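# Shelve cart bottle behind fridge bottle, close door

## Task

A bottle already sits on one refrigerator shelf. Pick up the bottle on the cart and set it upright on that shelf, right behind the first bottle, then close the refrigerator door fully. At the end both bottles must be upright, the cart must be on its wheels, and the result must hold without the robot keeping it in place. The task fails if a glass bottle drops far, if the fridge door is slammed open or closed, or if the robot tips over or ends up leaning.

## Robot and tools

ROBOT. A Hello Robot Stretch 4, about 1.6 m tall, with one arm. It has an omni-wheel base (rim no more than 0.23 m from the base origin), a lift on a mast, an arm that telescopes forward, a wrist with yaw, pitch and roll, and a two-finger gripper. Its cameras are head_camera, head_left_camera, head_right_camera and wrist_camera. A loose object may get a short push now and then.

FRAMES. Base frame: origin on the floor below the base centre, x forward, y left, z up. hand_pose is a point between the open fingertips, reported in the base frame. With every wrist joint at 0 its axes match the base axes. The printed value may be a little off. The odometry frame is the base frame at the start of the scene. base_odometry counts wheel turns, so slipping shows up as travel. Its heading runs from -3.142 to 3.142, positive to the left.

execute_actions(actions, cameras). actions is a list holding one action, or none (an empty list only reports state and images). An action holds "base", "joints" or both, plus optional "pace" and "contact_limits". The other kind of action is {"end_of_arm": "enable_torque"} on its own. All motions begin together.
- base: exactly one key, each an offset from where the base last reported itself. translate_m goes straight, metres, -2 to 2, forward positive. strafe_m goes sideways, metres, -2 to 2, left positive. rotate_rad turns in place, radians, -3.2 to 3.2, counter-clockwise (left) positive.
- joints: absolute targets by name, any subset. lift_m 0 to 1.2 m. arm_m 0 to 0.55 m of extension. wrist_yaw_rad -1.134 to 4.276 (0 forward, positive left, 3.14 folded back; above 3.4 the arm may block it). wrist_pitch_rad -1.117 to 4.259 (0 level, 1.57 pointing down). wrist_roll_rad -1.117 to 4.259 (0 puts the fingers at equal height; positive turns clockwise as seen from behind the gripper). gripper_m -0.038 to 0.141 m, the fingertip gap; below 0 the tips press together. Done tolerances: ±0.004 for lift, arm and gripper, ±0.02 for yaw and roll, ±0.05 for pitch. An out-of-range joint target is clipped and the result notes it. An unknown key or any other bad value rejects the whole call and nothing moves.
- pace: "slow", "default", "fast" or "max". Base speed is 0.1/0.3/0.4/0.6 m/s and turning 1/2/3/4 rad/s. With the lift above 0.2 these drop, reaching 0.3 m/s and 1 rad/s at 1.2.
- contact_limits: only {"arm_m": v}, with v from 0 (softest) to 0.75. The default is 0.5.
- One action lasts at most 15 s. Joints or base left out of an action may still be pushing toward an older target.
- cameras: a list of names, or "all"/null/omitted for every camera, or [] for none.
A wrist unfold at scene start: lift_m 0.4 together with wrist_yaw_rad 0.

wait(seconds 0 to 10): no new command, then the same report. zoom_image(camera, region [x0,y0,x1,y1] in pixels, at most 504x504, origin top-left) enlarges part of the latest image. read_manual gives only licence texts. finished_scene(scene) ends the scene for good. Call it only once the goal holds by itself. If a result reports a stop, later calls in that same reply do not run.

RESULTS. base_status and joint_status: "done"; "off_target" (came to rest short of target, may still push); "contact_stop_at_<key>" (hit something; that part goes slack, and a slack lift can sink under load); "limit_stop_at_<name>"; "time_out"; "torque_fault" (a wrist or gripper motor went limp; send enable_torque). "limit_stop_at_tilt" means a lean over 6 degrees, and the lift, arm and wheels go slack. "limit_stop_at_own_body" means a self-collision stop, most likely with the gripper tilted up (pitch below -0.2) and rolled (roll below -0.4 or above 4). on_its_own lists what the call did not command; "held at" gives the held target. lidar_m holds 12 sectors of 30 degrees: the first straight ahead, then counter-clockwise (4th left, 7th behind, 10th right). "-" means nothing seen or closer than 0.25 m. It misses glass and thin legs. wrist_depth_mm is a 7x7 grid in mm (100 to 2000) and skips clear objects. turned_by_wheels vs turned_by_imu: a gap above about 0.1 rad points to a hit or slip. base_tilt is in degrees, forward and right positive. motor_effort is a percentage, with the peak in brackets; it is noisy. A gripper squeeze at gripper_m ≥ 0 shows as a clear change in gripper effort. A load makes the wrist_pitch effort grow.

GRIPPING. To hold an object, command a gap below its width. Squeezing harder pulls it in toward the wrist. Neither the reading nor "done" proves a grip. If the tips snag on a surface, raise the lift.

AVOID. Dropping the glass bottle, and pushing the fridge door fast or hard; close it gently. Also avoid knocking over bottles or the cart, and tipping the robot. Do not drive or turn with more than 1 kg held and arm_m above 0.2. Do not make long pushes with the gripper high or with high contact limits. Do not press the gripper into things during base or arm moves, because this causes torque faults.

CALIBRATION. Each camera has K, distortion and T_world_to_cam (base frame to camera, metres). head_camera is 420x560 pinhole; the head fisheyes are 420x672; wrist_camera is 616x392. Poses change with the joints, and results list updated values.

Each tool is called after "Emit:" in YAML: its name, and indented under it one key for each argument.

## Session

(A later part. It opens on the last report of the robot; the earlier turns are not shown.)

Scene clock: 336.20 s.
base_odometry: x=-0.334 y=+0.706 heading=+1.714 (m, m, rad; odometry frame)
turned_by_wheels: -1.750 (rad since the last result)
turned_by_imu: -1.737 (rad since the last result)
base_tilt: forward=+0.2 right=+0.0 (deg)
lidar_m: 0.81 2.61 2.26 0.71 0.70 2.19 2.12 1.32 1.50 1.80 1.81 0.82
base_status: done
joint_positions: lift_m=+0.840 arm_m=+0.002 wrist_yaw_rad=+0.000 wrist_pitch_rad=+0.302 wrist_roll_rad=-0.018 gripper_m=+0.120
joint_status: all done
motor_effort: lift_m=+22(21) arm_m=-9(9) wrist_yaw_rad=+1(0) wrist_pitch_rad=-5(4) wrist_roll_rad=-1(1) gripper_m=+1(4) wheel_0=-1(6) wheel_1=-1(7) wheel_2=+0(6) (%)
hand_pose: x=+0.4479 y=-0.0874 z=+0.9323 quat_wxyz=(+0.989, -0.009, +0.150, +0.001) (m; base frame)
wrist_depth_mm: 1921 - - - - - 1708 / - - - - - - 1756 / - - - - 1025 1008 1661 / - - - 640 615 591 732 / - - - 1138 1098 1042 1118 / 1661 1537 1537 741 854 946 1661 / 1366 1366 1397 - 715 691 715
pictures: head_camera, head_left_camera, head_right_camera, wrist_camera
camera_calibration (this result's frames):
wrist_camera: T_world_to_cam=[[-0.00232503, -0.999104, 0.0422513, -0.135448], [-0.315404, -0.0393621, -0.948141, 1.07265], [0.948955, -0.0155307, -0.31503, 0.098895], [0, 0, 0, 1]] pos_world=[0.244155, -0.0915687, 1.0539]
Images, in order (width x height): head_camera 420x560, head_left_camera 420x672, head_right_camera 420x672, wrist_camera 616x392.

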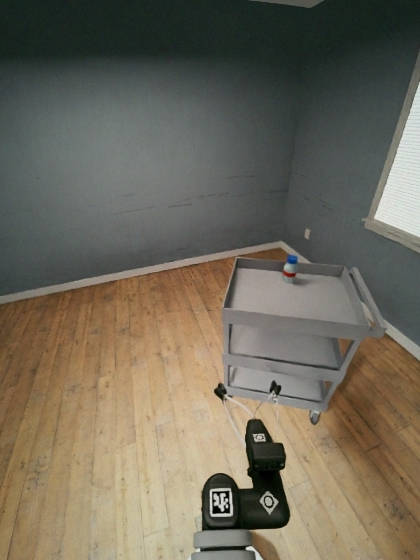

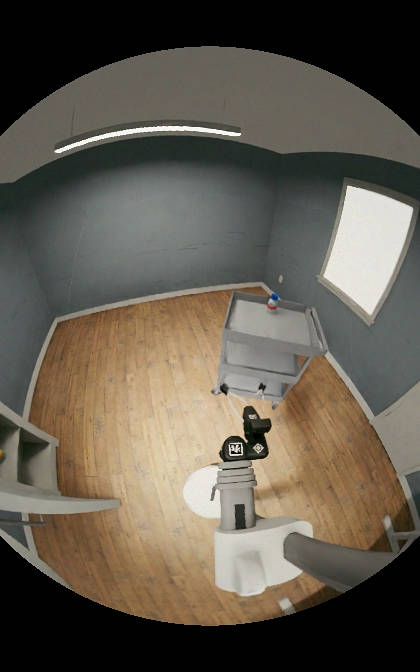

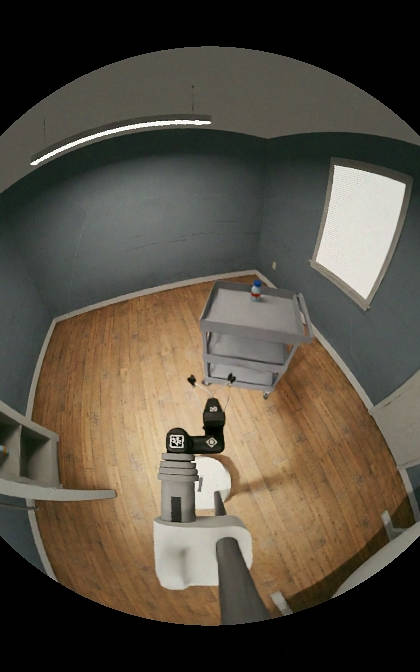

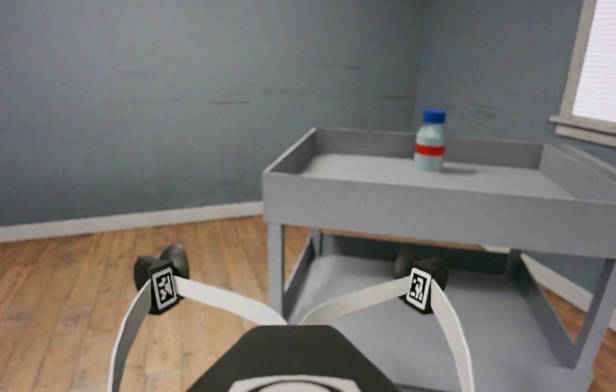

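Emit:
execute_actions:
  actions:
    - {"base":{"strafe_m":-0.285}}
  cameras: []

Emit:
execute_actions:
  actions:
    - {"base":{"translate_m":0.3},"joints":{"arm_m":0.2}}
  cameras: ["wrist_camera","head_camera"]

Scene clock: 348.30 s.
base_odometry: x=-0.052 y=+0.747 heading=+1.713 (m, m, rad; odometry frame)
turned_by_wheels: +0.000 (rad since the last result)
turned_by_imu: -0.002 (rad since the last result)
base_tilt: forward=+0.3 right=+0.0 (deg)
lidar_m: 0.72 0.88 2.56 0.98 1.00 2.42 1.22 1.24 1.40 1.51 1.55 0.74
base_status: done
joint_positions: lift_m=+0.840 arm_m=+0.002 wrist_yaw_rad=+0.000 wrist_pitch_rad=+0.302 wrist_roll_rad=-0.018 gripper_m=+0.120
joint_status: not commanded
motor_effort: lift_m=+22(22) arm_m=-8(9) wrist_yaw_rad=+0(1) wrist_pitch_rad=-5(5) wrist_roll_rad=+1(1) gripper_m=+1(0) wheel_0=-1(6) wheel_1=+0(7) wheel_2=+1(1) (%)
hand_pose: x=+0.4479 y=-0.0874 z=+0.9323 quat_wxyz=(+0.989, -0.009, +0.150, +0.001) (m; base frame)
wrist_depth_mm: - - - - - 1808 1430 / - - - - - 1863 1430 / - - 1060 991 991 1808 1464 / - 634 603 574 750 621 1499 / - 1921 1078 1078 549 1708 1499 / 1661 831 854 891 842 1708 1537 / 1366 768 732 - 759 1366 1397
pictures: none
No camera images: the call's "cameras" was empty. Leave "cameras" out to get every camera's image.

Scene clock: 350.77 s.
base_odometry: x=-0.095 y=+1.044 heading=+1.714 (m, m, rad; odometry frame)
turned_by_wheels: +0.000 (rad since the last result)
turned_by_imu: -0.001 (rad since the last result)
base_tilt: forward=+0.2 right=+0.0 (deg)
lidar_m: 0.43 0.55 2.68 1.73 1.08 2.60 1.53 1.51 1.71 1.46 0.56 0.44
base_status: done
joint_positions: lift_m=+0.840 arm_m=+0.198 wrist_yaw_rad=+0.000 wrist_pitch_rad=+0.302 wrist_roll_rad=-0.018 gripper_m=+0.120
joint_status: all done
motor_effort: lift_m=+22(22) arm_m=+8(8) wrist_yaw_rad=+0(1) wrist_pitch_rad=-5(5) wrist_roll_rad=+1(0) gripper_m=+1(1) wheel_0=+1(3) wheel_1=+1(5) wheel_2=+1(9) (%)
hand_pose: x=+0.6448 y=-0.0874 z=+0.9323 quat_wxyz=(+0.989, -0.009, +0.150, +0.001) (m; base frame)
wrist_depth_mm: 1661 1756 1921 - - 1618 1281 / 1708 1863 1983 - - 1618 1308 / 1808 1921 - - - 1661 1308 / 1863 580 569 530 - 1618 1336 / 421 484 521 469 500 488 469 / 379 366 368 389 375 410 410 / 322 322 338 - 343 330 336
pictures: head_camera, wrist_camera
camera_calibration (this result's frames):
wrist_camera: T_world_to_cam=[[-0.00224917, -0.999104, 0.0422513, -0.135018], [-0.315446, -0.0393853, -0.948126, 1.13475], [0.948941, -0.0154605, -0.315075, -0.0879104], [0, 0, 0, 1]] pos_world=[0.441071, -0.0915634, 1.05389]
Images, in order (width x height): head_camera 420x560, wrist_camera 616x392.

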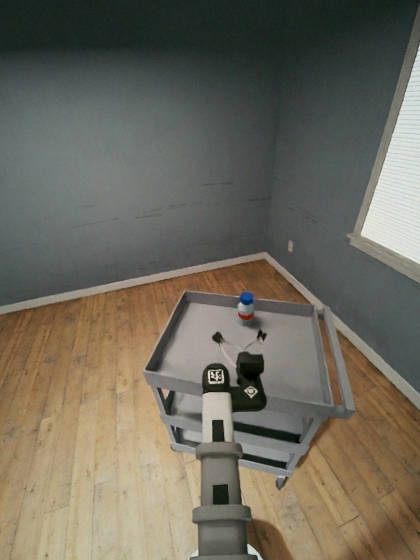

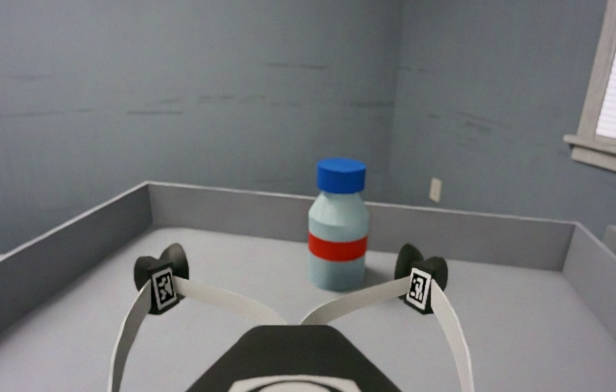

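Emit:
execute_actions:
  actions:
    - {"base":{"strafe_m":-0.048},"joints":{"arm_m":0.31}}
  cameras: ["wrist_camera"]

Emit:
execute_actions:
  actions:
    - {"joints":{"arm_m":0.385,"lift_m":0.79}}
  cameras: ["wrist_camera"]

Scene clock: 358.57 s.
base_odometry: x=-0.047 y=+1.050 heading=+1.714 (m, m, rad; odometry frame)
turned_by_wheels: +0.000 (rad since the last result)
turned_by_imu: -0.001 (rad since the last result)
base_tilt: forward=+0.2 right=+0.0 (deg)
lidar_m: 0.44 0.52 2.73 1.75 1.10 2.66 1.52 1.48 1.67 1.42 1.40 0.44
base_status: done
joint_positions: lift_m=+0.840 arm_m=+0.308 wrist_yaw_rad=+0.000 wrist_pitch_rad=+0.302 wrist_roll_rad=-0.018 gripper_m=+0.120
joint_status: all done
motor_effort: lift_m=+22(22) arm_m=+9(9) wrist_yaw_rad=+1(2) wrist_pitch_rad=-5(5) wrist_roll_rad=-1(1) gripper_m=+0(1) wheel_0=+0(7) wheel_1=+0(9) wheel_2=+0(0) (%)
hand_pose: x=+0.7548 y=-0.0874 z=+0.9323 quat_wxyz=(+0.989, -0.009, +0.150, +0.001) (m; base frame)
wrist_depth_mm: 1576 1661 1756 1921 - 1499 1182 / 1618 1756 1863 - - 1537 1205 / 1661 1808 1983 - - 1576 1229 / 1808 1921 - - - 1576 1229 / 433 455 439 306 404 1430 1205 / 387 364 368 301 375 387 373 / 324 322 338 - 343 332 334
pictures: wrist_camera
camera_calibration (this result's frames):
wrist_camera: T_world_to_cam=[[-0.00229739, -0.999104, 0.0422513, -0.134747], [-0.315439, -0.0393703, -0.948129, 1.16945], [0.948943, -0.0155059, -0.315066, -0.192287], [0, 0, 0, 1]] pos_world=[0.551049, -0.0915668, 1.0539]
Images, in order (width x height): wrist_camera 616x392.

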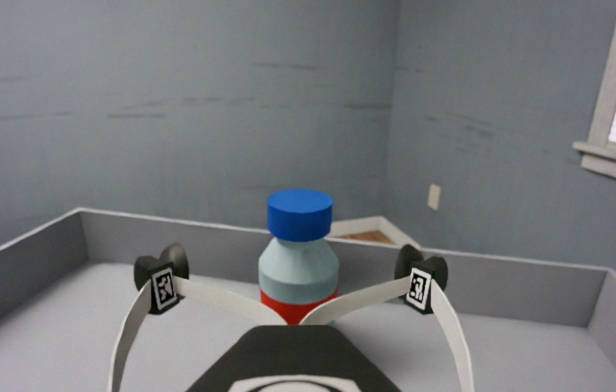

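Scene clock: 359.70 s.
base_odometry: x=-0.047 y=+1.050 heading=+1.714 (m, m, rad; odometry frame)
turned_by_wheels: +0.000 (rad since the last result)
turned_by_imu: +0.000 (rad since the last result)
base_tilt: forward=+0.2 right=+0.0 (deg)
lidar_m: 0.44 0.51 2.75 1.76 1.15 2.66 1.49 1.51 1.63 1.43 1.41 0.44
base_status: not commanded
joint_positions: lift_m=+0.790 arm_m=+0.383 wrist_yaw_rad=+0.000 wrist_pitch_rad=+0.302 wrist_roll_rad=-0.018 gripper_m=+0.120
joint_status: all done
motor_effort: lift_m=+18(18) arm_m=+9(11) wrist_yaw_rad=+1(1) wrist_pitch_rad=-5(5) wrist_roll_rad=-1(0) gripper_m=+1(0) wheel_0=+0(0) wheel_1=+0(0) wheel_2=+0(0) (%)
hand_pose: x=+0.8298 y=-0.0874 z=+0.8826 quat_wxyz=(+0.989, -0.009, +0.150, +0.001) (m; base frame)
wrist_depth_mm: 1499 1618 1756 1863 1921 1464 1182 / 1576 1661 1756 1983 - 1537 1205 / 1661 1756 1863 - - 1537 1229 / 384 1808 1983 206 - 1576 1229 / 379 366 347 216 312 300 291 / 312 293 294 213 298 306 300 / 259 258 271 - 276 265 276
pictures: wrist_camera
camera_calibration (this result's frames):
wrist_camera: T_world_to_cam=[[-0.00230878, -0.999104, 0.0422512, -0.132469], [-0.315489, -0.0393658, -0.948112, 1.146], [0.948926, -0.0155188, -0.315116, -0.279062], [0, 0, 0, 1]] pos_world=[0.626054, -0.0915678, 1.0042]
Images, in order (width x height): wrist_camera 616x392.

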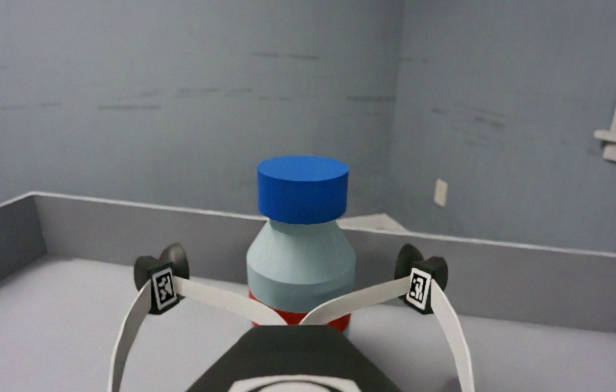

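Emit:
execute_actions:
  actions:
    - {"joints":{"arm_m":0.395}}
  cameras: []

Emit:
execute_actions:
  actions:
    - {"joints":{"gripper_m":0.0}}
  cameras: []

Emit:
execute_actions:
  actions:
    - {"joints":{"lift_m":0.88},"pace":"slow"}
  cameras: ["wrist_camera"]

Emit:
execute_actions:
  actions:
    - {"joints":{"arm_m":0.0},"base":{"translate_m":-0.15}}
  cameras: []

Emit:
execute_actions:
  actions:
    - {"base":{"rotate_rad":1.75},"pace":"slow"}

Scene clock: 366.33 s.
base_odometry: x=-0.047 y=+1.050 heading=+1.714 (m, m, rad; odometry frame)
turned_by_wheels: +0.000 (rad since the last result)
turned_by_imu: -0.001 (rad since the last result)
base_tilt: forward=+0.2 right=+0.0 (deg)
lidar_m: 0.43 0.54 2.72 1.76 1.12 2.64 1.52 1.52 1.67 1.41 1.40 0.45
base_status: not commanded
joint_positions: lift_m=+0.790 arm_m=+0.393 wrist_yaw_rad=+0.000 wrist_pitch_rad=+0.302 wrist_roll_rad=-0.018 gripper_m=+0.120
joint_status: all done
motor_effort: lift_m=+18(18) arm_m=+8(9) wrist_yaw_rad=+1(1) wrist_pitch_rad=-5(5) wrist_roll_rad=+1(1) gripper_m=+1(0) wheel_0=+0(0) wheel_1=+0(0) wheel_2=+0(0) (%)
hand_pose: x=+0.8398 y=-0.0874 z=+0.8826 quat_wxyz=(+0.989, -0.009, +0.150, +0.001) (m; base frame)
wrist_depth_mm: 1499 1576 1708 1863 1983 1464 1160 / 1537 1661 1808 1921 - 1499 1182 / 1618 1708 1921 - - 1537 1205 / 1661 1808 1921 195 - 1576 1229 / 375 357 334 207 301 291 1160 / 312 293 294 202 300 298 289 / 259 258 271 - 276 266 274
pictures: none
No camera images: the call's "cameras" was empty. Leave "cameras" out to get every camera's image.

Scene clock: 368.40 s.
base_odometry: x=-0.047 y=+1.050 heading=+1.714 (m, m, rad; odometry frame)
turned_by_wheels: +0.000 (rad since the last result)
turned_by_imu: -0.001 (rad since the last result)
base_tilt: forward=+0.1 right=-0.1 (deg)
lidar_m: 0.45 0.51 2.74 1.76 1.14 2.66 1.52 1.51 1.68 1.41 1.41 0.44
base_status: not commanded
joint_positions: lift_m=+0.790 arm_m=+0.393 wrist_yaw_rad=+0.000 wrist_pitch_rad=+0.306 wrist_roll_rad=-0.018 gripper_m=+0.001
joint_status: all done
motor_effort: lift_m=+20(19) arm_m=+9(9) wrist_yaw_rad=+1(6) wrist_pitch_rad=-18(18) wrist_roll_rad=+1(1) gripper_m=-24(25) wheel_0=+0(0) wheel_1=+0(0) wheel_2=+0(0) (%)
hand_pose: x=+0.8394 y=-0.0875 z=+0.8813 quat_wxyz=(+0.988, -0.009, +0.153, +0.001) (m; base frame)
wrist_depth_mm: 1499 1576 1708 1863 1921 1464 1160 / 1537 1661 1756 1921 - 1499 1182 / 1618 1756 1921 - - 1537 1205 / 373 1756 1921 176 - 1576 1229 / 373 357 325 187 301 291 283 / 307 174 192 185 186 294 290 / 251 255 262 - 271 260 271
pictures: none
No camera images: the call's "cameras" was empty. Leave "cameras" out to get every camera's image.

Scene clock: 370.03 s.
base_odometry: x=-0.047 y=+1.050 heading=+1.714 (m, m, rad; odometry frame)
turned_by_wheels: +0.000 (rad since the last result)
turned_by_imu: +0.000 (rad since the last result)
base_tilt: forward=+0.3 right=-0.1 (deg)
lidar_m: 0.44 0.52 2.76 1.76 1.10 2.63 1.54 1.52 1.64 1.41 1.42 0.45
base_status: not commanded
joint_positions: lift_m=+0.880 arm_m=+0.393 wrist_yaw_rad=+0.000 wrist_pitch_rad=+0.306 wrist_roll_rad=-0.018 gripper_m=+0.001
joint_status: all done
motor_effort: lift_m=+25(26) arm_m=+9(9) wrist_yaw_rad=+2(2) wrist_pitch_rad=-18(18) wrist_roll_rad=+0(0) gripper_m=-24(24) wheel_0=+0(0) wheel_1=+0(0) wheel_2=+0(0) (%)
hand_pose: x=+0.8394 y=-0.0875 z=+0.9708 quat_wxyz=(+0.988, -0.009, +0.153, +0.001) (m; base frame)
wrist_depth_mm: 1499 1576 1708 1863 1921 1464 1160 / 1576 1708 1808 1983 - 1499 1182 / 1618 1808 1921 - - 1537 1182 / 1708 1863 1983 176 - 1576 1229 / 1756 1983 1983 187 - 1576 1255 / 399 174 192 185 186 1430 1281 / 362 370 375 - 338 319 309
pictures: wrist_camera
camera_calibration (this result's frames):
wrist_camera: T_world_to_cam=[[-0.00247096, -0.999104, 0.0422619, -0.136144], [-0.319736, -0.0392542, -0.946693, 1.23485], [0.947503, -0.0158519, -0.319352, -0.255109], [0, 0, 0, 1]] pos_world=[0.636205, -0.091593, 1.0933]
Images, in order (width x height): wrist_camera 616x392.

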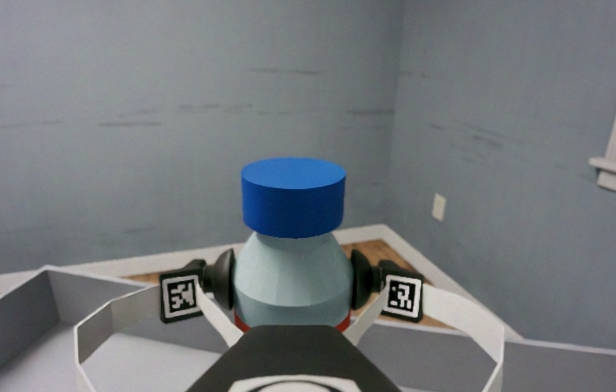

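Scene clock: 372.30 s.
base_odometry: x=-0.026 y=+0.902 heading=+1.713 (m, m, rad; odometry frame)
turned_by_wheels: +0.000 (rad since the last result)
turned_by_imu: +0.000 (rad since the last result)
base_tilt: forward=+0.3 right=+0.0 (deg)
lidar_m: 0.45 0.68 2.70 1.71 1.05 2.58 1.39 1.36 1.50 1.44 1.46 0.59
base_status: done
joint_positions: lift_m=+0.880 arm_m=+0.002 wrist_yaw_rad=+0.000 wrist_pitch_rad=+0.307 wrist_roll_rad=-0.018 gripper_m=+0.001
joint_status: all done
motor_effort: lift_m=+25(25) arm_m=-9(8) wrist_yaw_rad=+1(1) wrist_pitch_rad=-19(19) wrist_roll_rad=-1(1) gripper_m=-25(24) wheel_0=+0(4) wheel_1=+0(5) wheel_2=-2(8) (%)
hand_pose: x=+0.4475 y=-0.0875 z=+0.9708 quat_wxyz=(+0.988, -0.009, +0.153, +0.001) (m; base frame)
wrist_depth_mm: 1921 - - - - 1661 1336 / - - - - - 1708 1336 / - - - - - 1756 1366 / - 741 768 176 820 1576 1397 / 504 477 442 187 603 535 1397 / 1537 174 192 185 186 384 1366 / 1336 778 798 - 750 430 1397
pictures: none
No camera images: the call's "cameras" was empty. Leave "cameras" out to get every camera's image.

Scene clock: 375.33 s.
base_odometry: x=-0.026 y=+0.902 heading=-2.820 (m, m, rad; odometry frame)
turned_by_wheels: +1.750 (rad since the last result)
turned_by_imu: +1.735 (rad since the last result)
base_tilt: forward=+0.2 right=+0.0 (deg)
lidar_m: 0.43 2.28 2.30 1.32 1.37 1.56 1.45 1.48 0.57 0.57 2.63 2.44
base_status: done
joint_positions: lift_m=+0.880 arm_m=+0.002 wrist_yaw_rad=+0.000 wrist_pitch_rad=+0.306 wrist_roll_rad=-0.018 gripper_m=+0.001
joint_status: not commanded
motor_effort: lift_m=+24(25) arm_m=-9(8) wrist_yaw_rad=+0(0) wrist_pitch_rad=-18(18) wrist_roll_rad=-1(1) gripper_m=-24(24) wheel_0=+0(4) wheel_1=-3(5) wheel_2=-1(5) (%)
hand_pose: x=+0.4475 y=-0.0874 z=+0.9709 quat_wxyz=(+0.988, -0.009, +0.153, +0.001) (m; base frame)
wrist_depth_mm: 1756 1808 1366 1808 - - - / 1863 1921 1336 1863 - - - / 1921 1983 1255 1983 - - - / - - 891 176 - - - / - - 931 187 - - - / 1708 174 192 185 186 1661 1756 / 1366 1397 1336 - 1430 1430 1464
pictures: head_camera, head_left_camera, head_right_camera, wrist_camera
camera_calibration (this result's frames):
wrist_camera: T_world_to_cam=[[-0.00187731, -0.999105, 0.0422578, -0.137212], [-0.319723, -0.0394401, -0.94669, 1.10958], [0.947509, -0.015288, -0.319363, 0.11624], [0, 0, 0, 1]] pos_world=[0.244362, -0.0915505, 1.09335]
Images, in order (width x height): head_camera 420x560, head_left_camera 420x672, head_right_camera 420x672, wrist_camera 616x392.

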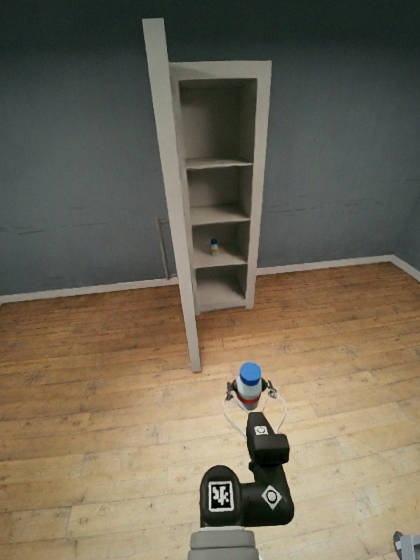

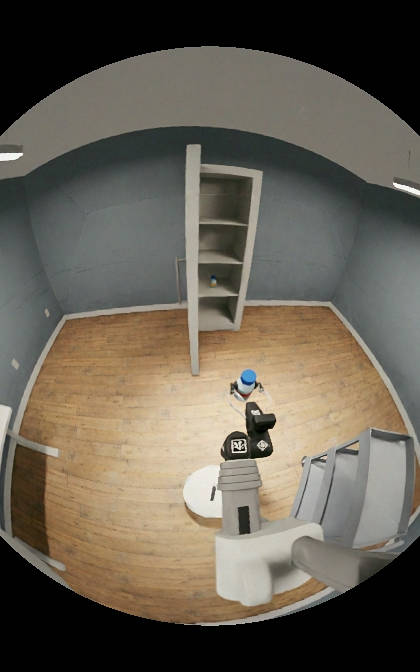

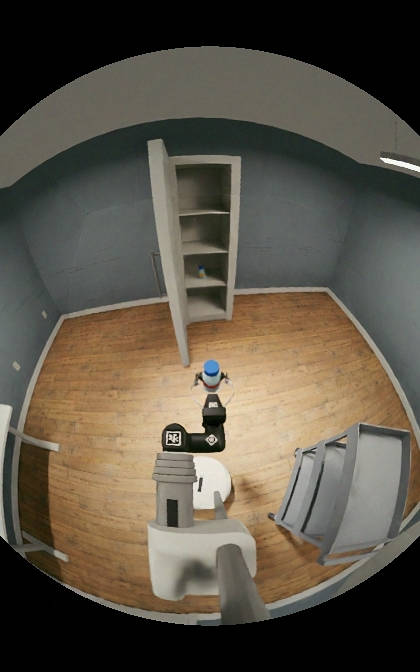

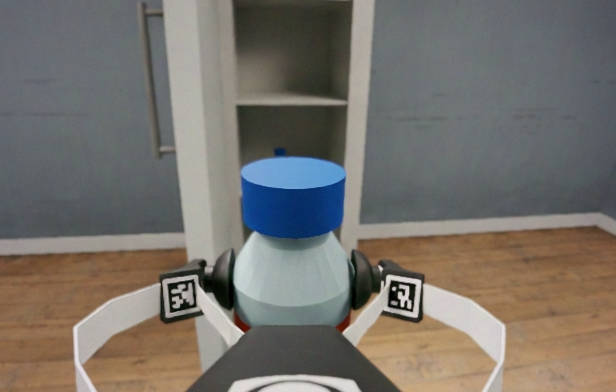

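Emit:
execute_actions:
  actions:
    - {"base":{"rotate_rad":0.08},"joints":{"lift_m":0.55},"pace":"slow"}
  cameras: []

Emit:
execute_actions:
  actions:
    - {"base":{"strafe_m":-0.16}}
  cameras: []

Emit:
execute_actions:
  actions:
    - {"base":{"translate_m":0.75},"joints":{"arm_m":0.2}}

Scene clock: 392.73 s.
base_odometry: x=-0.026 y=+0.902 heading=-2.740 (m, m, rad; odometry frame)
turned_by_wheels: +0.080 (rad since the last result)
turned_by_imu: +0.078 (rad since the last result)
base_tilt: forward=+0.2 right=+0.0 (deg)
lidar_m: 1.07 2.33 2.28 1.35 1.41 1.51 1.43 0.62 0.58 0.58 2.65 1.78
base_status: done
joint_positions: lift_m=+0.550 arm_m=+0.002 wrist_yaw_rad=+0.000 wrist_pitch_rad=+0.307 wrist_roll_rad=-0.018 gripper_m=+0.001
joint_status: all done
motor_effort: lift_m=+20(33) arm_m=-9(8) wrist_yaw_rad=+0(0) wrist_pitch_rad=-18(18) wrist_roll_rad=+1(0) gripper_m=-23(23) wheel_0=+1(5) wheel_1=-2(4) wheel_2=+0(4) (%)
hand_pose: x=+0.4475 y=-0.0874 z=+0.6412 quat_wxyz=(+0.988, -0.009, +0.153, +0.001) (m; base frame)
wrist_depth_mm: 1808 1863 1366 1808 1756 1983 - / 1921 1983 1366 1863 1921 - - / - - 1366 1983 1983 - - / - - 917 176 1983 - - / 1537 1537 946 187 1618 1576 1618 / 1182 174 192 185 186 1160 1229 / 946 960 991 - 1042 991 1008
pictures: none
No camera images: the call's "cameras" was empty. Leave "cameras" out to get every camera's image.

Scene clock: 394.50 s.
base_odometry: x=-0.088 y=+1.049 heading=-2.740 (m, m, rad; odometry frame)
turned_by_wheels: +0.000 (rad since the last result)
turned_by_imu: -0.001 (rad since the last result)
base_tilt: forward=+0.2 right=+0.0 (deg)
lidar_m: 1.11 1.15 2.43 1.53 1.55 1.51 1.44 0.47 0.42 0.47 2.49 2.38
base_status: done
joint_positions: lift_m=+0.550 arm_m=+0.002 wrist_yaw_rad=+0.000 wrist_pitch_rad=+0.307 wrist_roll_rad=-0.018 gripper_m=+0.001
joint_status: not commanded
motor_effort: lift_m=+20(20) arm_m=-9(9) wrist_yaw_rad=+1(2) wrist_pitch_rad=-19(18) wrist_roll_rad=+0(1) gripper_m=-25(23) wheel_0=-1(7) wheel_1=+1(8) wheel_2=+0(1) (%)
hand_pose: x=+0.4475 y=-0.0875 z=+0.6412 quat_wxyz=(+0.988, -0.009, +0.153, +0.001) (m; base frame)
wrist_depth_mm: 1808 1336 1366 1808 1983 - - / 1921 1921 1464 1863 - - - / - - 1499 1863 - - - / - 1983 1078 176 - - - / 1499 1430 931 187 1576 1576 1576 / 1182 174 192 185 186 1160 1205 / 960 976 991 - 1042 976 1008
pictures: none
No camera images: the call's "cameras" was empty. Leave "cameras" out to get every camera's image.

Scene clock: 398.50 s.
base_odometry: x=-0.779 y=+0.756 heading=-2.740 (m, m, rad; odometry frame)
turned_by_wheels: +0.000 (rad since the last result)
turned_by_imu: -0.003 (rad since the last result)
base_tilt: forward=+0.1 right=+0.0 (deg)
lidar_m: 0.79 0.37 2.13 1.69 1.61 2.20 1.20 0.85 0.99 2.38 2.25 1.00
base_status: done
joint_positions: lift_m=+0.550 arm_m=+0.198 wrist_yaw_rad=+0.000 wrist_pitch_rad=+0.306 wrist_roll_rad=-0.018 gripper_m=+0.001
joint_status: all done
motor_effort: lift_m=+21(21) arm_m=+9(8) wrist_yaw_rad=+0(2) wrist_pitch_rad=-18(19) wrist_roll_rad=+1(0) gripper_m=-23(25) wheel_0=-1(6) wheel_1=-1(4) wheel_2=+1(7) (%)
hand_pose: x=+0.6444 y=-0.0874 z=+0.6412 quat_wxyz=(+0.988, -0.009, +0.153, +0.001) (m; base frame)
wrist_depth_mm: 436 574 878 917 707 521 1078 / 433 574 931 946 707 1078 1138 / 436 580 891 976 707 1160 1205 / 436 580 640 176 640 1255 1255 / 433 609 891 187 640 1336 1366 / 421 174 193 185 186 1160 1229 / 413 676 820 - 741 991 1008
pictures: head_camera, head_left_camera, head_right_camera, wrist_camera
camera_calibration (this result's frames):
wrist_camera: T_world_to_cam=[[-0.00200979, -0.999105, 0.0422575, -0.122862], [-0.319726, -0.0393974, -0.946691, 0.860425], [0.947508, -0.0154134, -0.31936, -0.175615], [0, 0, 0, 1]] pos_world=[0.44125, -0.09156, 0.763664]
Images, in order (width x height): head_camera 420x560, head_left_camera 420x672, head_right_camera 420x672, wrist_camera 616x392.

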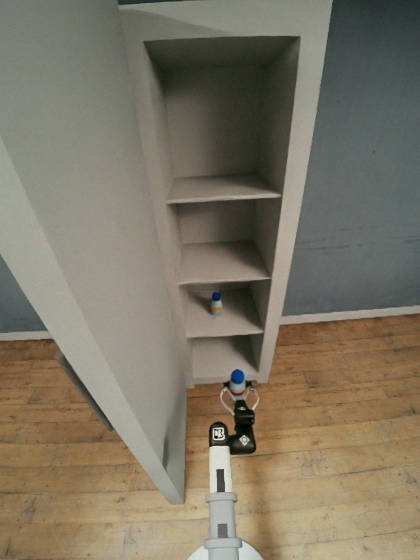

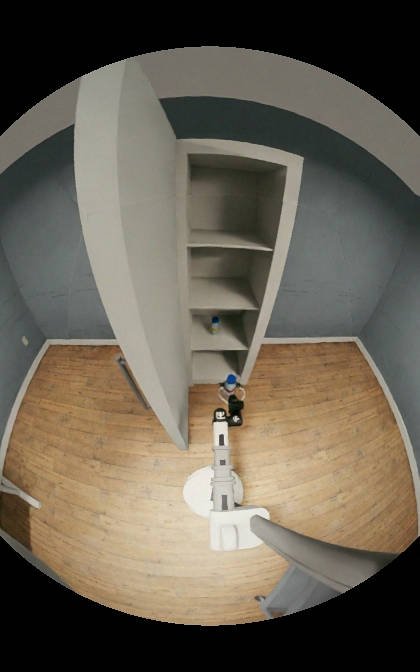

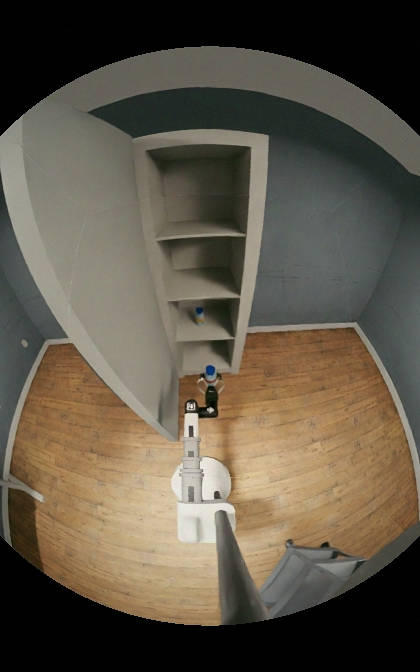

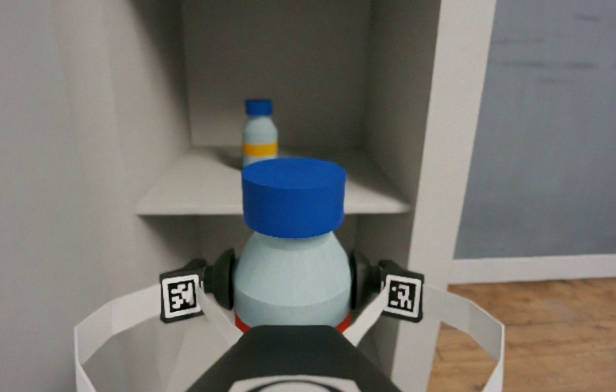

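Emit:
execute_actions:
  actions:
    - {"base":{"strafe_m":-0.075},"joints":{"lift_m":0.57},"pace":"slow"}
  cameras: []

Emit:
execute_actions:
  actions:
    - {"joints":{"arm_m":0.53},"pace":"slow"}

Scene clock: 414.90 s.
base_odometry: x=-0.808 y=+0.825 heading=-2.740 (m, m, rad; odometry frame)
turned_by_wheels: +0.000 (rad since the last result)
turned_by_imu: -0.001 (rad since the last result)
base_tilt: forward=+0.2 right=+0.0 (deg)
lidar_m: 0.95 0.39 0.52 1.70 1.68 2.27 1.13 0.81 1.13 2.30 2.27 1.03
base_status: done
joint_positions: lift_m=+0.570 arm_m=+0.198 wrist_yaw_rad=+0.000 wrist_pitch_rad=+0.306 wrist_roll_rad=-0.018 gripper_m=+0.001
joint_status: all done
motor_effort: lift_m=+25(25) arm_m=+8(8) wrist_yaw_rad=+1(0) wrist_pitch_rad=-18(19) wrist_roll_rad=+0(1) gripper_m=-23(24) wheel_0=+1(4) wheel_1=-2(5) wheel_2=+0(0) (%)
hand_pose: x=+0.6444 y=-0.0874 z=+0.6608 quat_wxyz=(+0.988, -0.009, +0.153, +0.001) (m; base frame)
wrist_depth_mm: 488 759 904 891 512 1060 1060 / 504 768 946 946 544 1118 1118 / 530 768 917 991 574 1182 1182 / 554 654 647 176 609 1255 1255 / 559 768 1078 187 634 1336 1366 / 535 174 193 185 186 1205 1229 / 525 741 854 - 991 1008 1025
pictures: none
No camera images: the call's "cameras" was empty. Leave "cameras" out to get every camera's image.

Scene clock: 419.47 s.
base_odometry: x=-0.808 y=+0.825 heading=-2.740 (m, m, rad; odometry frame)
turned_by_wheels: +0.000 (rad since the last result)
turned_by_imu: -0.001 (rad since the last result)
base_tilt: forward=+0.2 right=+0.0 (deg)
lidar_m: 0.95 0.41 0.49 1.66 1.66 2.25 1.12 0.83 1.15 2.31 2.26 1.02
base_status: not commanded
joint_positions: lift_m=+0.570 arm_m=+0.528 wrist_yaw_rad=+0.000 wrist_pitch_rad=+0.306 wrist_roll_rad=-0.018 gripper_m=+0.001
joint_status: all done
motor_effort: lift_m=+25(25) arm_m=+9(8) wrist_yaw_rad=+0(0) wrist_pitch_rad=-18(18) wrist_roll_rad=+0(1) gripper_m=-23(24) wheel_0=+1(0) wheel_1=-2(2) wheel_2=+0(0) (%)
hand_pose: x=+0.9744 y=-0.0874 z=+0.6608 quat_wxyz=(+0.988, -0.009, +0.153, +0.001) (m; base frame)
wrist_depth_mm: 496 580 585 597 421 236 203 / 500 609 621 627 424 237 213 / 500 634 647 661 427 240 226 / 504 627 433 176 433 243 240 / 462 466 424 187 351 256 258 / 379 174 193 185 186 264 991 / 309 314 322 - 334 289 1008
pictures: head_camera, head_left_camera, head_right_camera, wrist_camera
camera_calibration (this result's frames):
wrist_camera: T_world_to_cam=[[-0.00200465, -0.999105, 0.0422573, -0.123033], [-0.319744, -0.0393987, -0.946685, 0.984531], [0.947502, -0.0154093, -0.319379, -0.481944], [0, 0, 0, 1]] pos_world=[0.771194, -0.0915597, 0.783317]
Images, in order (width x height): head_camera 420x560, head_left_camera 420x672, head_right_camera 420x672, wrist_camera 616x392.

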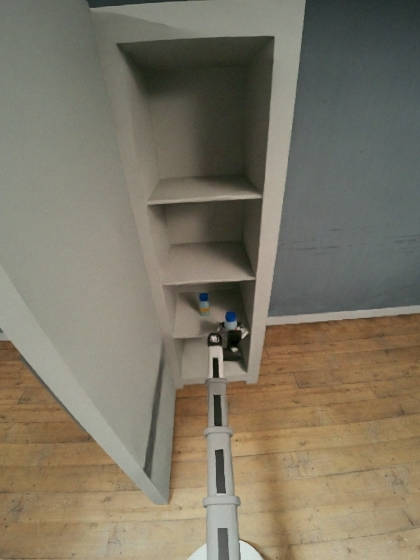

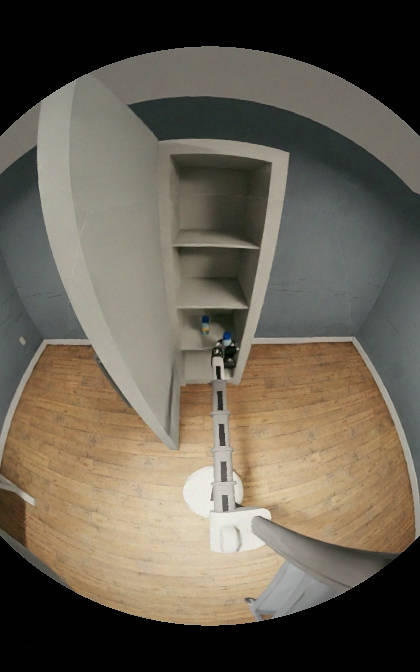

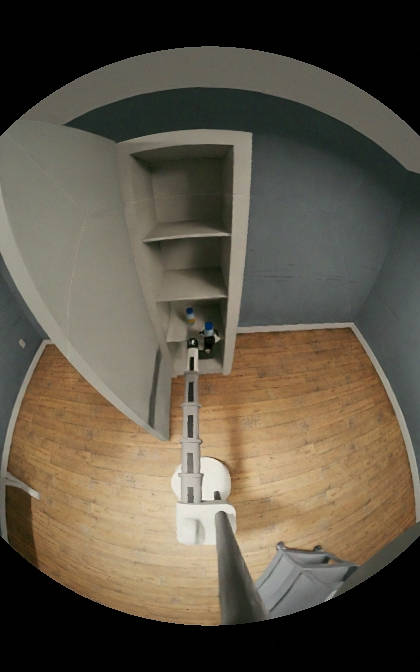

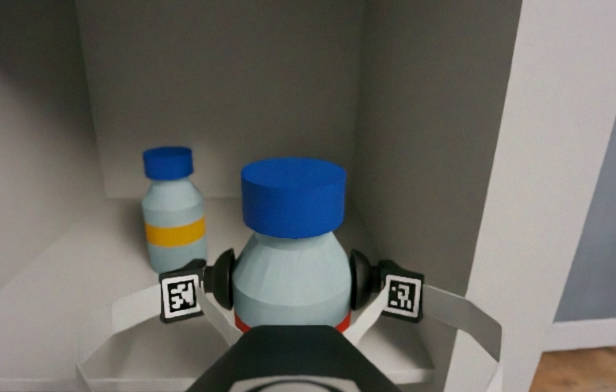

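Emit:
execute_actions:
  actions:
    - {"base":{"strafe_m":-0.012},"joints":{"arm_m":0.546},"pace":"slow"}
  cameras: []

Emit:
execute_actions:
  actions:
    - {"base":{"translate_m":0.16},"pace":"slow"}

Scene clock: 427.37 s.
base_odometry: x=-0.813 y=+0.836 heading=-2.740 (m, m, rad; odometry frame)
turned_by_wheels: +0.000 (rad since the last result)
turned_by_imu: -0.001 (rad since the last result)
base_tilt: forward=+0.2 right=+0.0 (deg)
lidar_m: 0.96 0.42 0.46 1.65 1.70 2.29 1.11 0.82 1.17 2.29 2.27 1.01
base_status: done
joint_positions: lift_m=+0.570 arm_m=+0.544 wrist_yaw_rad=+0.000 wrist_pitch_rad=+0.306 wrist_roll_rad=-0.018 gripper_m=+0.001
joint_status: all done
motor_effort: lift_m=+25(25) arm_m=+9(10) wrist_yaw_rad=+1(0) wrist_pitch_rad=-18(19) wrist_roll_rad=+0(1) gripper_m=-24(23) wheel_0=+2(5) wheel_1=+0(5) wheel_2=+0(0) (%)
hand_pose: x=+0.9904 y=-0.0874 z=+0.6608 quat_wxyz=(+0.988, -0.009, +0.153, +0.001) (m; base frame)
wrist_depth_mm: 517 564 574 585 382 213 187 / 521 591 603 615 387 216 197 / 521 621 634 647 389 216 208 / 521 410 640 176 389 224 223 / 469 439 418 187 319 236 238 / 377 175 193 185 186 245 262 / 309 315 324 - 317 267 1008
pictures: none
No camera images: the call's "cameras" was empty. Leave "cameras" out to get every camera's image.

Scene clock: 430.23 s.
base_odometry: x=-0.960 y=+0.774 heading=-2.740 (m, m, rad; odometry frame)
turned_by_wheels: +0.000 (rad since the last result)
turned_by_imu: -0.001 (rad since the last result)
base_tilt: forward=+0.2 right=+0.1 (deg)
lidar_m: 0.79 0.39 0.31 2.42 1.74 2.27 1.20 0.95 2.41 2.29 2.00 0.87
base_status: done
joint_positions: lift_m=+0.570 arm_m=+0.544 wrist_yaw_rad=+0.000 wrist_pitch_rad=+0.307 wrist_roll_rad=-0.018 gripper_m=+0.001
joint_status: not commanded
motor_effort: lift_m=+25(25) arm_m=+9(9) wrist_yaw_rad=+0(1) wrist_pitch_rad=-18(18) wrist_roll_rad=-1(2) gripper_m=-24(23) wheel_0=+1(3) wheel_1=+2(2) wheel_2=+0(6) (%)
hand_pose: x=+0.9904 y=-0.0874 z=+0.6608 quat_wxyz=(+0.988, -0.009, +0.153, +0.001) (m; base frame)
wrist_depth_mm: 415 424 424 433 364 204 - / 433 439 449 455 368 206 159 / 459 466 473 477 370 207 160 / 473 488 492 176 373 207 160 / 241 466 473 187 306 208 160 / 249 175 192 185 186 183 160 / 296 281 324 - 310 206 -
pictures: head_camera, head_left_camera, head_right_camera, wrist_camera
camera_calibration (this result's frames):
wrist_camera: T_world_to_cam=[[-0.00201068, -0.999105, 0.0422574, -0.122996], [-0.319765, -0.0393965, -0.946678, 0.989666], [0.947495, -0.0154159, -0.319399, -0.497111], [0, 0, 0, 1]] pos_world=[0.787223, -0.0915602, 0.783315]
Images, in order (width x height): head_camera 420x560, head_left_camera 420x672, head_right_camera 420x672, wrist_camera 616x392.

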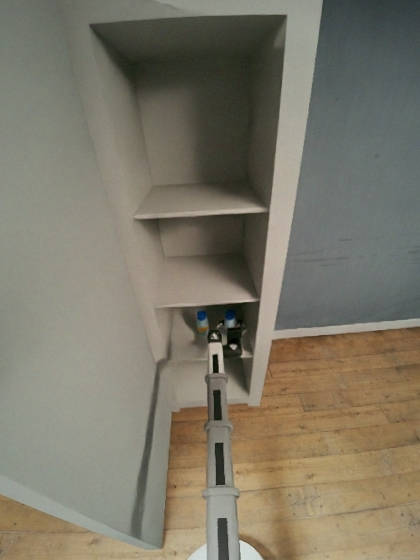

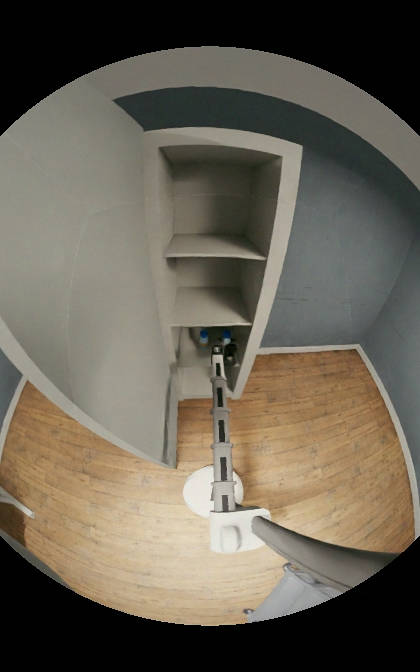

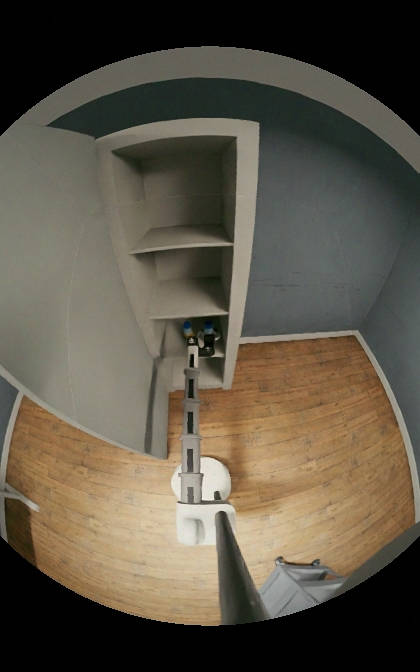

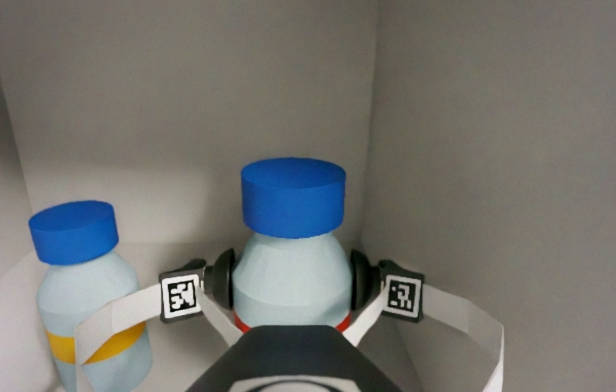

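Emit:
execute_actions:
  actions:
    - {"base":{"translate_m":0.165},"pace":"slow"}
  cameras: ["wrist_camera","head_left_camera"]

Emit:
execute_actions:
  actions:
    - {"joints":{"lift_m":0.552},"pace":"slow"}
  cameras: ["wrist_camera"]

Scene clock: 438.90 s.
base_odometry: x=-1.112 y=+0.709 heading=-2.740 (m, m, rad; odometry frame)
turned_by_wheels: +0.000 (rad since the last result)
turned_by_imu: -0.002 (rad since the last result)
base_tilt: forward=+0.2 right=+0.0 (deg)
lidar_m: 0.62 0.37 0.26 0.25 1.80 2.34 1.34 1.09 2.40 2.27 1.79 0.68
base_status: done
joint_positions: lift_m=+0.570 arm_m=+0.544 wrist_yaw_rad=+0.000 wrist_pitch_rad=+0.306 wrist_roll_rad=-0.018 gripper_m=+0.001
joint_status: not commanded
motor_effort: lift_m=+25(25) arm_m=+9(9) wrist_yaw_rad=+1(0) wrist_pitch_rad=-17(18) wrist_roll_rad=+1(1) gripper_m=-24(25) wheel_0=+0(5) wheel_1=+1(4) wheel_2=-2(5) (%)
hand_pose: x=+0.9904 y=-0.0874 z=+0.6608 quat_wxyz=(+0.988, -0.009, +0.153, +0.001) (m; base frame)
wrist_depth_mm: 267 272 276 279 282 193 - / 281 285 290 296 296 195 151 / 296 301 306 309 312 196 151 / 312 317 320 176 327 197 152 / 332 336 334 187 289 196 152 / 349 175 193 185 186 173 151 / 309 315 320 - 309 195 -
pictures: head_left_camera, wrist_camera
camera_calibration (this result's frames):
wrist_camera: T_world_to_cam=[[-0.00201073, -0.999105, 0.0422574, -0.122996], [-0.319764, -0.0393965, -0.946678, 0.989667], [0.947495, -0.0154159, -0.319398, -0.497118], [0, 0, 0, 1]] pos_world=[0.787229, -0.0915602, 0.783315]
Images, in order (width x height): head_left_camera 420x672, wrist_camera 616x392.

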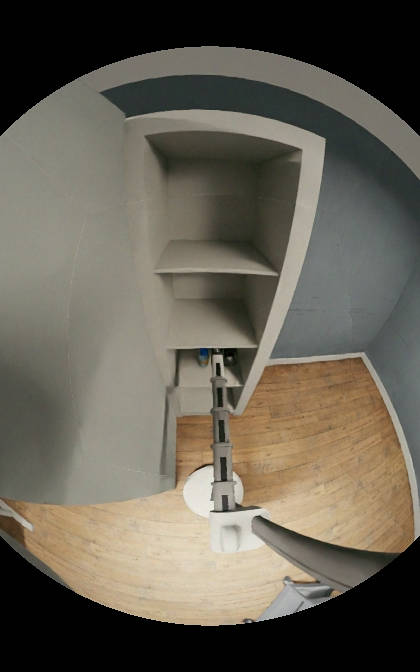

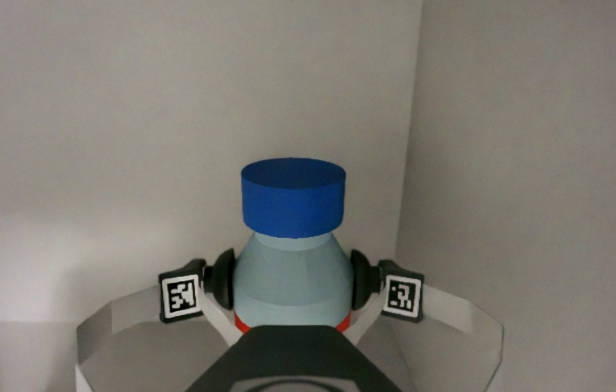

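Scene clock: 439.80 s.
base_odometry: x=-1.112 y=+0.709 heading=-2.740 (m, m, rad; odometry frame)
turned_by_wheels: +0.000 (rad since the last result)
turned_by_imu: +0.000 (rad since the last result)
base_tilt: forward=+0.2 right=+0.0 (deg)
lidar_m: 0.65 0.37 0.26 0.25 1.81 2.34 1.31 1.11 2.42 2.28 1.78 0.68
base_status: not commanded
joint_positions: lift_m=+0.552 arm_m=+0.544 wrist_yaw_rad=+0.000 wrist_pitch_rad=+0.307 wrist_roll_rad=-0.018 gripper_m=+0.001
joint_status: all done
motor_effort: lift_m=+20(19) arm_m=+8(9) wrist_yaw_rad=+1(0) wrist_pitch_rad=-18(19) wrist_roll_rad=+0(0) gripper_m=-24(23) wheel_0=+0(0) wheel_1=+1(1) wheel_2=-2(2) (%)
hand_pose: x=+0.9904 y=-0.0874 z=+0.6432 quat_wxyz=(+0.988, -0.009, +0.153, +0.001) (m; base frame)
wrist_depth_mm: 266 272 276 279 283 193 - / 279 286 291 296 296 195 151 / 296 301 306 309 312 196 151 / 312 317 319 176 327 196 152 / 330 336 332 187 289 197 152 / 343 174 192 185 186 173 151 / 287 293 298 - 287 195 -
pictures: wrist_camera
camera_calibration (this result's frames):
wrist_camera: T_world_to_cam=[[-0.00200549, -0.999105, 0.0422578, -0.122256], [-0.319878, -0.0393967, -0.946639, 0.97306], [0.947456, -0.0154158, -0.319513, -0.502631], [0, 0, 0, 1]] pos_world=[0.787236, -0.0915602, 0.765706]
Images, in order (width x height): wrist_camera 616x392.

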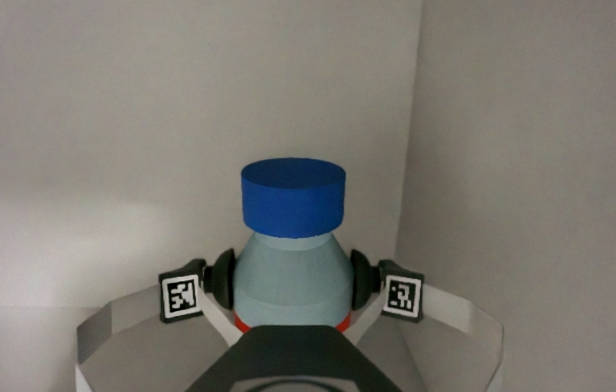

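Not touching yet; lower until pitch effort changes.

Emit:
execute_actions:
  actions:
    - {"joints":{"lift_m":0.54},"pace":"slow"}
  cameras: ["wrist_camera"]

Scene clock: 444.90 s.
base_odometry: x=-1.112 y=+0.709 heading=-2.740 (m, m, rad; odometry frame)
turned_by_wheels: +0.000 (rad since the last result)
turned_by_imu: -0.001 (rad since the last result)
base_tilt: forward=+0.2 right=+0.0 (deg)
lidar_m: 0.64 0.40 0.27 0.25 1.80 2.36 1.33 1.08 2.40 2.29 1.77 0.66
base_status: not commanded
joint_positions: lift_m=+0.540 arm_m=+0.544 wrist_yaw_rad=+0.000 wrist_pitch_rad=+0.307 wrist_roll_rad=-0.018 gripper_m=+0.001
joint_status: all done
motor_effort: lift_m=+20(19) arm_m=+9(9) wrist_yaw_rad=+1(0) wrist_pitch_rad=-18(18) wrist_roll_rad=-1(0) gripper_m=-25(25) wheel_0=+0(1) wheel_1=+1(1) wheel_2=-2(2) (%)
hand_pose: x=+0.9904 y=-0.0874 z=+0.6312 quat_wxyz=(+0.988, -0.009, +0.153, +0.001) (m; base frame)
wrist_depth_mm: 267 272 277 279 282 193 - / 281 286 291 296 296 195 151 / 294 300 306 309 312 196 151 / 312 317 319 176 325 196 152 / 332 336 332 187 287 196 152 / 332 174 192 186 186 173 151 / 271 277 285 - 282 195 -
pictures: wrist_camera
camera_calibration (this result's frames):
wrist_camera: T_world_to_cam=[[-0.00200653, -0.999105, 0.0422579, -0.121749], [-0.319857, -0.0393967, -0.946646, 0.961699], [0.947464, -0.015416, -0.319492, -0.506485], [0, 0, 0, 1]] pos_world=[0.787238, -0.0915602, 0.753716]
Images, in order (width x height): wrist_camera 616x392.

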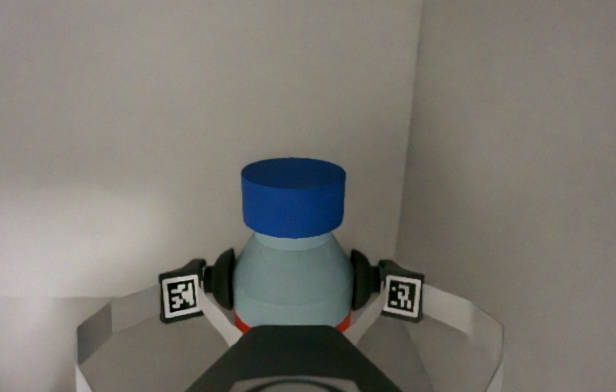

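Emit:
execute_actions:
  actions:
    - {"joints":{"lift_m":0.528},"pace":"slow"}
  cameras: ["wrist_camera"]

Scene clock: 447.73 s.
base_odometry: x=-1.112 y=+0.709 heading=-2.740 (m, m, rad; odometry frame)
turned_by_wheels: +0.000 (rad since the last result)
turned_by_imu: -0.001 (rad since the last result)
base_tilt: forward=+0.2 right=+0.0 (deg)
lidar_m: 0.64 0.38 0.26 0.25 1.83 2.34 1.34 1.09 2.38 2.28 1.74 0.67
base_status: not commanded
joint_positions: lift_m=+0.528 arm_m=+0.544 wrist_yaw_rad=+0.000 wrist_pitch_rad=+0.307 wrist_roll_rad=-0.018 gripper_m=+0.001
joint_status: all done
motor_effort: lift_m=+20(19) arm_m=+8(9) wrist_yaw_rad=+1(0) wrist_pitch_rad=-18(19) wrist_roll_rad=+0(1) gripper_m=-25(25) wheel_0=+0(0) wheel_1=+1(1) wheel_2=-2(2) (%)
hand_pose: x=+0.9904 y=-0.0874 z=+0.6192 quat_wxyz=(+0.988, -0.009, +0.153, +0.001) (m; base frame)
wrist_depth_mm: 267 272 276 281 282 193 - / 281 285 290 294 296 196 151 / 296 301 304 309 310 196 151 / 312 317 320 176 327 197 152 / 332 336 332 187 289 197 152 / 314 174 192 185 186 173 151 / 256 262 268 - 267 195 -
pictures: wrist_camera
camera_calibration (this result's frames):
wrist_camera: T_world_to_cam=[[-0.00200649, -0.999105, 0.0422578, -0.121242], [-0.319857, -0.0393966, -0.946647, 0.95034], [0.947464, -0.0154159, -0.319491, -0.510322], [0, 0, 0, 1]] pos_world=[0.787241, -0.0915602, 0.741716]
Images, in order (width x height): wrist_camera 616x392.

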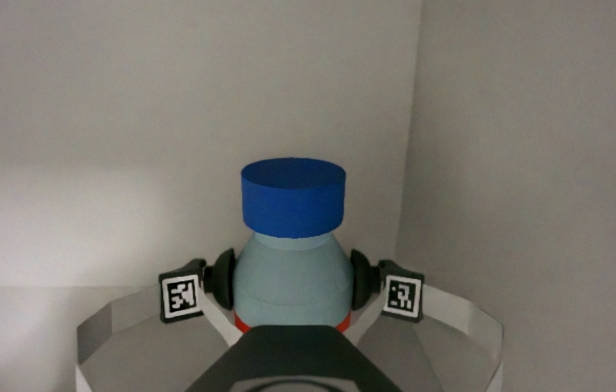

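Emit:
execute_actions:
  actions:
    - {"joints":{"lift_m":0.505},"pace":"slow"}
  cameras: []

Emit:
execute_actions:
  actions:
    - {"joints":{"lift_m":0.497},"pace":"slow"}
  cameras: ["wrist_camera"]

Scene clock: 452.30 s.
base_odometry: x=-1.112 y=+0.709 heading=-2.740 (m, m, rad; odometry frame)
turned_by_wheels: +0.000 (rad since the last result)
turned_by_imu: -0.001 (rad since the last result)
base_tilt: forward=+0.2 right=+0.0 (deg)
lidar_m: 0.65 0.40 0.26 0.25 1.79 2.35 1.30 1.06 2.40 2.29 1.78 0.66
base_status: not commanded
joint_positions: lift_m=+0.506 arm_m=+0.544 wrist_yaw_rad=-0.002 wrist_pitch_rad=+0.290 wrist_roll_rad=-0.018 gripper_m=+0.001
joint_status: all done
on_its_own: wrist_pitch_rad is at rest, and its effort (+29) is outside its rest range (-23 to +23)
motor_effort: lift_m=+11(18) arm_m=+8(9) wrist_yaw_rad=+6(6) wrist_pitch_rad=+29(30) wrist_roll_rad=+1(0) gripper_m=-21(23) wheel_0=+0(0) wheel_1=+1(1) wheel_2=-2(2) (%)
hand_pose: x=+0.9917 y=-0.0879 z=+0.6015 quat_wxyz=(+0.989, -0.009, +0.144, +0.000) (m; base frame)
wrist_depth_mm: 268 273 277 281 282 193 - / 281 286 290 294 296 194 150 / 294 300 303 307 312 195 151 / 309 315 317 176 325 195 151 / 327 330 329 187 285 195 151 / 304 175 190 183 187 172 150 / 247 251 257 - 259 193 -
pictures: none
No camera images: the call's "cameras" was empty. Leave "cameras" out to get every camera's image.

Scene clock: 453.00 s.
base_odometry: x=-1.112 y=+0.709 heading=-2.740 (m, m, rad; odometry frame)
turned_by_wheels: +0.000 (rad since the last result)
turned_by_imu: +0.000 (rad since the last result)
base_tilt: forward=+0.1 right=+0.0 (deg)
lidar_m: 0.63 0.38 0.26 0.25 1.81 2.32 1.34 1.12 2.42 2.26 1.76 0.66
base_status: not commanded
joint_positions: lift_m=+0.498 arm_m=+0.544 wrist_yaw_rad=-0.003 wrist_pitch_rad=+0.281 wrist_roll_rad=-0.018 gripper_m=+0.001
joint_status: all done
on_its_own: wrist_pitch_rad is at rest, and its effort (+54) is outside its rest range (-23 to +23)
motor_effort: lift_m=+8(12) arm_m=+9(8) wrist_yaw_rad=+9(9) wrist_pitch_rad=+54(54) wrist_roll_rad=+1(4) gripper_m=-19(21) wheel_0=+0(0) wheel_1=+1(1) wheel_2=-2(2) (%)
hand_pose: x=+0.9923 y=-0.0882 z=+0.5962 quat_wxyz=(+0.990, -0.009, +0.140, +0.000) (m; base frame)
wrist_depth_mm: 268 274 278 282 283 192 - / 281 286 290 296 298 193 150 / 293 298 304 307 312 194 150 / 309 314 317 177 324 195 151 / 325 329 208 187 283 195 151 / 303 173 188 183 187 171 150 / 245 250 257 - 258 193 -
pictures: wrist_camera
camera_calibration (this result's frames):
wrist_camera: T_world_to_cam=[[-0.00589769, -0.999092, 0.0421869, -0.117143], [-0.295994, -0.038553, -0.954411, 0.910131], [0.955172, -0.0181159, -0.295498, -0.541645], [0, 0, 0, 1]] pos_world=[0.786066, -0.0917608, 0.713526]
Images, in order (width x height): wrist_camera 616x392.

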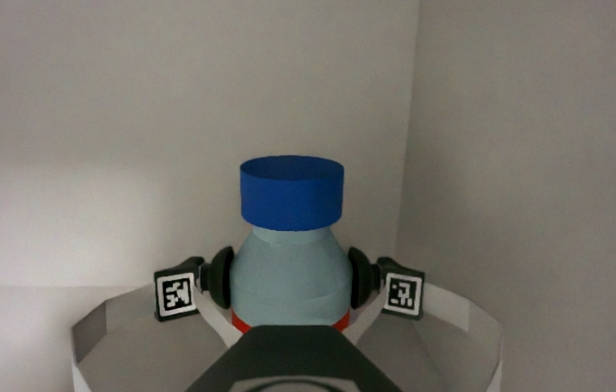

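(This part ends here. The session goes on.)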